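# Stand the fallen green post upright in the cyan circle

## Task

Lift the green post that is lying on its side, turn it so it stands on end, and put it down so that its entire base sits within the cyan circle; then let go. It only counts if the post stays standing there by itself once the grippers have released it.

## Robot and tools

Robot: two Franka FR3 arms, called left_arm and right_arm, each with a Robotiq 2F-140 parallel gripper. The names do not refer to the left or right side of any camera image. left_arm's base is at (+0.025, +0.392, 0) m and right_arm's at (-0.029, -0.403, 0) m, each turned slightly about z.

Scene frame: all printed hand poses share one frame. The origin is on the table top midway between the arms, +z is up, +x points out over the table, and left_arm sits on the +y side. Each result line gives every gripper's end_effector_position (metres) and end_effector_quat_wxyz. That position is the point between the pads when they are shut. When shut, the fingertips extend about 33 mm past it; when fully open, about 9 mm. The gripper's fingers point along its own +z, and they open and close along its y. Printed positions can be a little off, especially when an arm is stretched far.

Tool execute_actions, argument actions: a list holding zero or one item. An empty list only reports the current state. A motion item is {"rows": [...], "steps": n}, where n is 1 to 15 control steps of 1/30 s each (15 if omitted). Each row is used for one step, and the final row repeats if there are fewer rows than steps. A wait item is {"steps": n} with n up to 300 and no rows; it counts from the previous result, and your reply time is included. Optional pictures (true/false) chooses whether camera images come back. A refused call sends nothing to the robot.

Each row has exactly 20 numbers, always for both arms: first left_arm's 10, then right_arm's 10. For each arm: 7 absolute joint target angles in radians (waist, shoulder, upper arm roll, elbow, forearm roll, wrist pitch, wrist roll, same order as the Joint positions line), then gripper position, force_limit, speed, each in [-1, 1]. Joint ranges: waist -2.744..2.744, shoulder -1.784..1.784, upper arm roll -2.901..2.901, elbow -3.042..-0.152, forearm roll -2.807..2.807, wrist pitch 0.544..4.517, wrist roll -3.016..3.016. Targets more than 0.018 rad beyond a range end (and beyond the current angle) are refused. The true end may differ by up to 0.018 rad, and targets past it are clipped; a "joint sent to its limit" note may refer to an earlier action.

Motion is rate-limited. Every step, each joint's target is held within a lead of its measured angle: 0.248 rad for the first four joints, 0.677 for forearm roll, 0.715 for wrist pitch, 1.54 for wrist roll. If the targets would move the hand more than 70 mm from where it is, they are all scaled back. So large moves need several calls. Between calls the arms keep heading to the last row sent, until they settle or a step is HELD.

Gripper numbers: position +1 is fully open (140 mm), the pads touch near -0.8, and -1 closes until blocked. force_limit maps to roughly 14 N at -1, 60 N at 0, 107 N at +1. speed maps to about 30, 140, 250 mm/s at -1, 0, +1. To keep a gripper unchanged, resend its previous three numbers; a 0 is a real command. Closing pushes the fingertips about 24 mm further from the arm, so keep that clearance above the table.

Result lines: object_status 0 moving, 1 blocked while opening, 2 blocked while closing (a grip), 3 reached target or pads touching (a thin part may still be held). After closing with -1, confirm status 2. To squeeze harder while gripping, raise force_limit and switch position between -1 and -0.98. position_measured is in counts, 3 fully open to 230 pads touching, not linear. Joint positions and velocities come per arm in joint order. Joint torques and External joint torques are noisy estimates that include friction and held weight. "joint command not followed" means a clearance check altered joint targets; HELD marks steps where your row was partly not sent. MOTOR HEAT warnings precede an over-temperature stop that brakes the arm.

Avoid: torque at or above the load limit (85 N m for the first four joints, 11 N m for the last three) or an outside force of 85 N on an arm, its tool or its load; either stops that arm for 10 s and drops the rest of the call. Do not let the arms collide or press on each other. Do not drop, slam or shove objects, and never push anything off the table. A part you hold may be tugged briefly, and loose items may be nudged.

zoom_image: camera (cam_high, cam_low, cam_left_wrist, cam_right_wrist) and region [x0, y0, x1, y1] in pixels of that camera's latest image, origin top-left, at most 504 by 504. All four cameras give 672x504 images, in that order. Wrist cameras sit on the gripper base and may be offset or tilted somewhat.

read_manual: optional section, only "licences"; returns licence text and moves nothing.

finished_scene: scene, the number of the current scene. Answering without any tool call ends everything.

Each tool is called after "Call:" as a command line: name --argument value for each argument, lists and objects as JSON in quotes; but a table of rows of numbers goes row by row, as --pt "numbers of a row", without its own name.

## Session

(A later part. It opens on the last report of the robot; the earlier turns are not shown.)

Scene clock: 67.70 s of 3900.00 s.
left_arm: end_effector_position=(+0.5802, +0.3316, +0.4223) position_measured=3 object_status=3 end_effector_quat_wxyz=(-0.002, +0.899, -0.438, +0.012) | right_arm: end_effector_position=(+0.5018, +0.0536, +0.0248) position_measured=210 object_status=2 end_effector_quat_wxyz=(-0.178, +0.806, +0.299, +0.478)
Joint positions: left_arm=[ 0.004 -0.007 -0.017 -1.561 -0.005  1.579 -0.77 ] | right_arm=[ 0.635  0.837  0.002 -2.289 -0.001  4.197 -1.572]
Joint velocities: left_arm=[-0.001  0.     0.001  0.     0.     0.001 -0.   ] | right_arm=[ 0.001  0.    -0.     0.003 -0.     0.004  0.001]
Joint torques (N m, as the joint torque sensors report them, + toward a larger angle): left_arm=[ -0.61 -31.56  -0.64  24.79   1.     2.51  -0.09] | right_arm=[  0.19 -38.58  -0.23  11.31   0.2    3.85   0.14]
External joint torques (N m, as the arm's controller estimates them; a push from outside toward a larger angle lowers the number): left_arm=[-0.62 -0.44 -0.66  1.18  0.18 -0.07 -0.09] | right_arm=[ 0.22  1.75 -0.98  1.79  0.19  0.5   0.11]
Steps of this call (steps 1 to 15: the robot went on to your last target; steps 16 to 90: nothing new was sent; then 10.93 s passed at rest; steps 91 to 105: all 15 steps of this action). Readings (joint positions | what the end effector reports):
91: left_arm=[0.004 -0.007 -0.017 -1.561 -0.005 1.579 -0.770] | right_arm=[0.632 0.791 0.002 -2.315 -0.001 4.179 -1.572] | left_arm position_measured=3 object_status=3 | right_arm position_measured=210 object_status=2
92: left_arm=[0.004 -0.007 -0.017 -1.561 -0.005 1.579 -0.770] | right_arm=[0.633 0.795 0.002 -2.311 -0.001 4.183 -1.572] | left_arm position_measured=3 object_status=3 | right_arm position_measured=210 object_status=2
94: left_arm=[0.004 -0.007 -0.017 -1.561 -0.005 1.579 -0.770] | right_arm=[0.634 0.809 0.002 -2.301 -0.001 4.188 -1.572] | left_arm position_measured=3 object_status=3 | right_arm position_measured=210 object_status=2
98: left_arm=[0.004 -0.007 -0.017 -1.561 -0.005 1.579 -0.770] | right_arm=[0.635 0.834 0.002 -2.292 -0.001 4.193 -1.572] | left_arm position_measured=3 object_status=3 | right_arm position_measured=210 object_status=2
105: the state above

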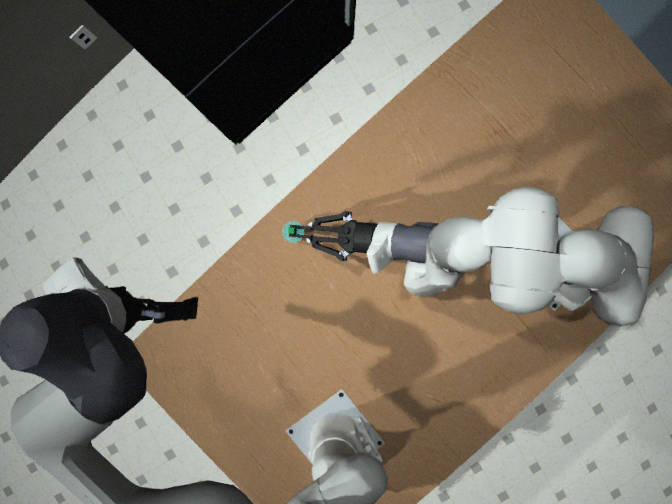

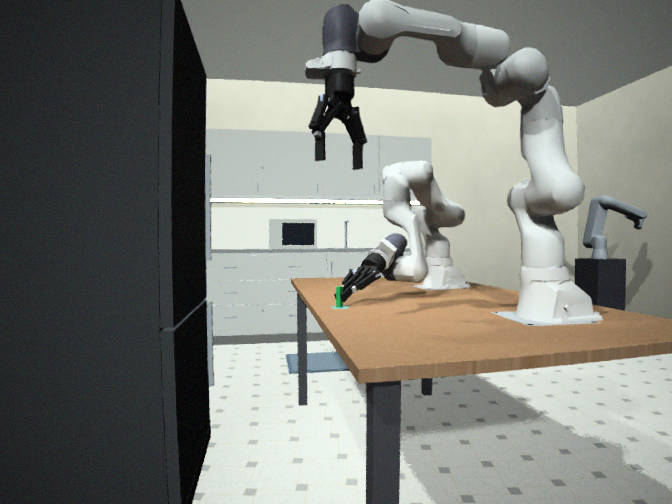

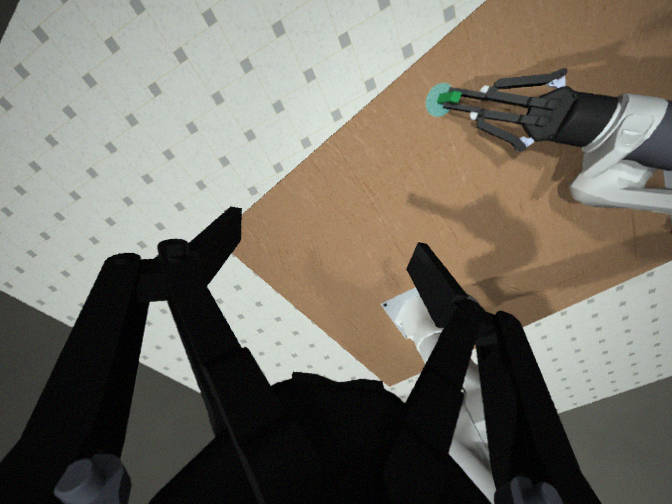

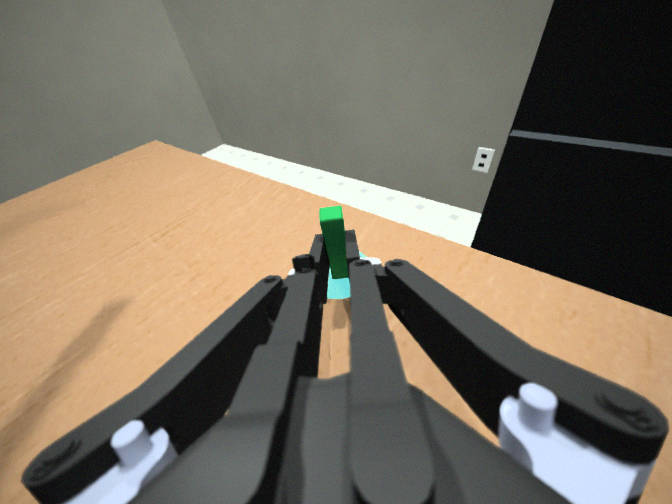

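Call:
execute_actions --actions '[{"rows":[[0.004,-0.007,-0.017,-1.561,-0.005,1.579,-0.77,1,0,0,0.637,0.845,0,-2.287,0,4.2,-1.57,-1,0,-0.6]],"steps":8}]' --pictures false

Call:
execute_actions --actions '[{"rows":[[0.004,-0.007,-0.017,-1.561,-0.005,1.579,-0.77,1,0,0,0.637,0.845,0,-2.287,0,4.2,-1.57,0.2,0,-0.6]]}]' --pictures false

Call:
execute_actions --actions '[{"rows":[[0.004,-0.007,-0.017,-1.561,-0.005,1.579,-0.77,1,0,0,0.637,0.65,0,-2.39,0,4.2,-1.57,0.2,0,-0.6]]}]'

Scene clock: 78.07 s of 3900.00 s.
left_arm: end_effector_position=(+0.5802, +0.3316, +0.4223) position_measured=3 object_status=3 end_effector_quat_wxyz=(-0.002, +0.899, -0.438, +0.012) | right_arm: end_effector_position=(+0.5017, +0.0535, +0.0242) position_measured=210 object_status=2 end_effector_quat_wxyz=(-0.178, +0.806, +0.299, +0.479)
Joint positions: left_arm=[ 0.004 -0.007 -0.017 -1.561 -0.005  1.579 -0.77 ] | right_arm=[ 0.635  0.84   0.002 -2.288 -0.001  4.2   -1.572]
Joint velocities: left_arm=[-0.001 -0.     0.001 -0.001 -0.001 -0.001  0.   ] | right_arm=[ 0.001  0.002 -0.001  0.001 -0.     0.005 -0.001]
Joint torques (N m, as the joint torque sensors report them, + toward a larger angle): left_arm=[ -0.74 -30.73  -1.36  24.84   0.92   2.59  -0.14] | right_arm=[  0.47 -37.36  -0.55  11.36   0.19   3.36   0.16]
External joint torques (N m, as the arm's controller estimates them; a push from outside toward a larger angle lowers the number): left_arm=[-0.74  0.3  -1.36  1.28  0.1   0.02 -0.14] | right_arm=[ 0.41  3.03 -1.38  1.84  0.19  0.    0.14]
Steps of this call (steps 1 to 15: the robot went on to your last target; steps 16 to 90: nothing new was sent; then 7.10 s passed at rest; steps 91 to 98: all 8 steps of this action). Readings (joint positions | what the end effector reports):
91: left_arm=[0.004 -0.007 -0.017 -1.561 -0.005 1.579 -0.770] | right_arm=[0.635 0.838 0.002 -2.289 -0.001 4.198 -1.572] | left_arm position_measured=3 object_status=3 | right_arm position_measured=210 object_status=2
92: left_arm=[0.004 -0.007 -0.017 -1.561 -0.005 1.579 -0.770] | right_arm=[0.635 0.839 0.002 -2.289 -0.001 4.198 -1.572] | left_arm position_measured=3 object_status=3 | right_arm position_measured=210 object_status=2
94: left_arm=[0.004 -0.007 -0.017 -1.561 -0.005 1.579 -0.770] | right_arm=[0.635 0.840 0.002 -2.288 -0.001 4.199 -1.572] | left_arm position_measured=3 object_status=3 | right_arm position_measured=210 object_status=2
98: the state above

Scene clock: 78.57 s of 3900.00 s.
left_arm: end_effector_position=(+0.5802, +0.3316, +0.4223) position_measured=3 object_status=3 end_effector_quat_wxyz=(-0.002, +0.899, -0.438, +0.012) | right_arm: end_effector_position=(+0.5012, +0.0532, +0.0230) position_measured=155 object_status=0 end_effector_quat_wxyz=(-0.178, +0.807, +0.299, +0.478)
Joint positions: left_arm=[ 0.004 -0.007 -0.017 -1.561 -0.005  1.579 -0.77 ] | right_arm=[ 0.635  0.842  0.002 -2.288 -0.001  4.2   -1.572]
Joint velocities: left_arm=[ 0.     0.     0.     0.001 -0.    -0.    -0.   ] | right_arm=[ 0.001 -0.     0.     0.001  0.001 -0.001  0.001]
Joint torques (N m, as the joint torque sensors report them, + toward a larger angle): left_arm=[  0.14 -31.62  -0.45  25.02   1.04   2.52  -0.19] | right_arm=[  0.22 -38.33  -0.57  11.41   0.25   3.43   0.17]
External joint torques (N m, as the arm's controller estimates them; a push from outside toward a larger angle lowers the number): left_arm=[ 0.11 -0.51 -0.49  1.39  0.22 -0.07 -0.18] | right_arm=[ 0.22  2.04 -1.35  1.95  0.25  0.08  0.15]
Steps of this call (steps 1 to 15: all 15 steps of this action). Readings (joint positions | what the end effector reports):
1: left_arm=[0.004 -0.007 -0.017 -1.561 -0.005 1.579 -0.770] | right_arm=[0.635 0.840 0.002 -2.288 -0.001 4.200 -1.572] | left_arm position_measured=3 object_status=3 | right_arm position_measured=210 object_status=0
2: left_arm=[0.004 -0.007 -0.017 -1.561 -0.005 1.579 -0.770] | right_arm=[0.635 0.841 0.002 -2.288 -0.001 4.200 -1.572] | left_arm position_measured=3 object_status=3 | right_arm position_measured=210 object_status=0
4: left_arm=[0.004 -0.007 -0.017 -1.561 -0.005 1.579 -0.770] | right_arm=[0.635 0.841 0.002 -2.288 -0.001 4.200 -1.572] | left_arm position_measured=3 object_status=3 | right_arm position_measured=199 object_status=0
8: left_arm=[0.004 -0.007 -0.017 -1.561 -0.005 1.579 -0.770] | right_arm=[0.635 0.842 0.002 -2.288 -0.001 4.200 -1.572] | left_arm position_measured=3 object_status=3 | right_arm position_measured=183 object_status=0
15: the state above

Scene clock: 79.07 s of 3900.00 s.
left_arm: end_effector_position=(+0.5802, +0.3316, +0.4223) position_measured=3 object_status=3 end_effector_quat_wxyz=(-0.002, +0.899, -0.438, +0.012) | right_arm: end_effector_position=(+0.5070, +0.0580, +0.1172) position_measured=104 object_status=0 end_effector_quat_wxyz=(-0.191, +0.783, +0.291, +0.516)
Joint positions: left_arm=[ 0.004 -0.007 -0.017 -1.561 -0.005  1.579 -0.77 ] | right_arm=[ 0.635  0.648  0.002 -2.387 -0.001  4.201 -1.572]
Joint velocities: left_arm=[ 0.001  0.001 -0.001 -0.    -0.001 -0.002 -0.   ] | right_arm=[-0.     0.     0.001 -0.007 -0.001 -0.     0.   ]
Joint torques (N m, as the joint torque sensors report them, + toward a larger angle): left_arm=[ -0.03 -32.2   -0.64  25.37   0.88   2.51  -0.07] | right_arm=[  0.39 -36.52  -0.45  11.39   0.28   3.13   0.19]
External joint torques (N m, as the arm's controller estimates them; a push from outside toward a larger angle lowers the number): left_arm=[-0.04 -1.16 -0.64  1.81  0.07 -0.07 -0.07] | right_arm=[ 0.43  1.92 -1.05 -0.03  0.18 -0.11  0.16]
Steps of this call (steps 1 to 15: all 15 steps of this action). Readings (joint positions | what the end effector reports):
1: left_arm=[0.004 -0.007 -0.017 -1.561 -0.005 1.579 -0.770] | right_arm=[0.635 0.826 0.002 -2.308 -0.001 4.197 -1.572] | left_arm position_measured=3 object_status=3 | right_arm position_measured=151 object_status=0
2: left_arm=[0.004 -0.007 -0.017 -1.561 -0.005 1.579 -0.770] | right_arm=[0.635 0.792 0.002 -2.334 -0.001 4.196 -1.572] | left_arm position_measured=3 object_status=3 | right_arm position_measured=147 object_status=0
4: left_arm=[0.004 -0.007 -0.017 -1.561 -0.005 1.579 -0.770] | right_arm=[0.635 0.721 0.002 -2.363 -0.001 4.196 -1.572] | left_arm position_measured=3 object_status=3 | right_arm position_measured=139 object_status=0
8: left_arm=[0.004 -0.007 -0.017 -1.561 -0.005 1.579 -0.770] | right_arm=[0.635 0.652 0.002 -2.378 -0.001 4.201 -1.572] | left_arm position_measured=3 object_status=3 | right_arm position_measured=123 object_status=0
15: the state above

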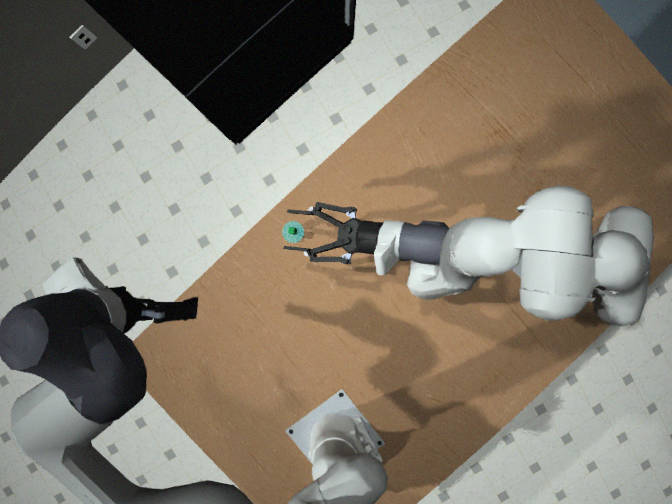

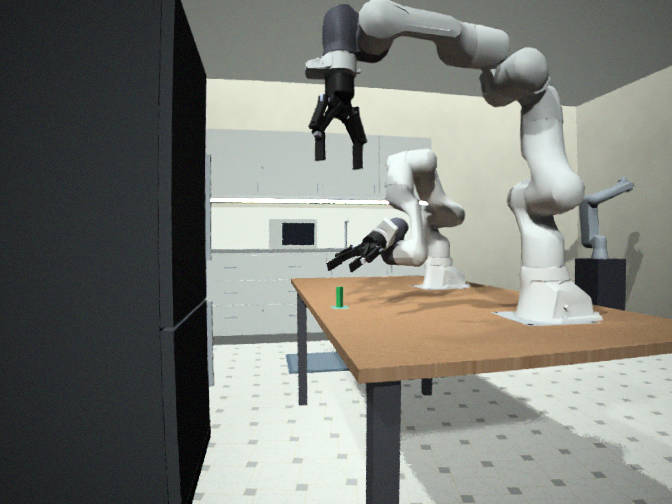

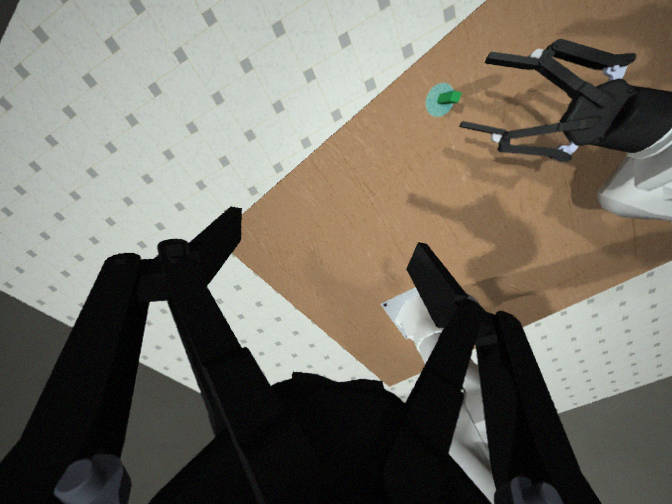

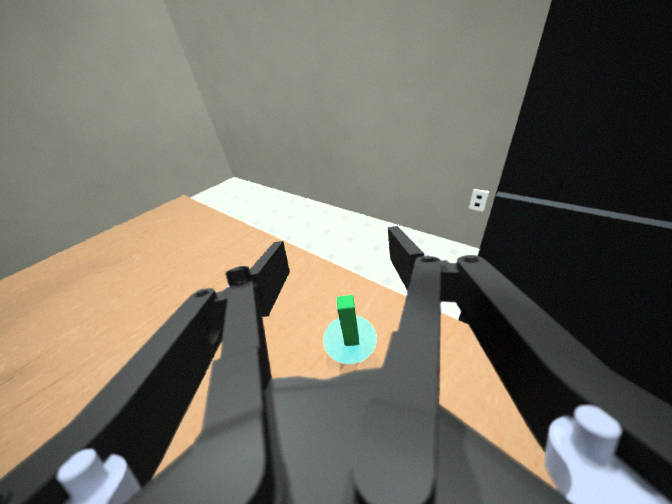

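Call:
finished_scene --scene 2

The scene is finished: the task was done.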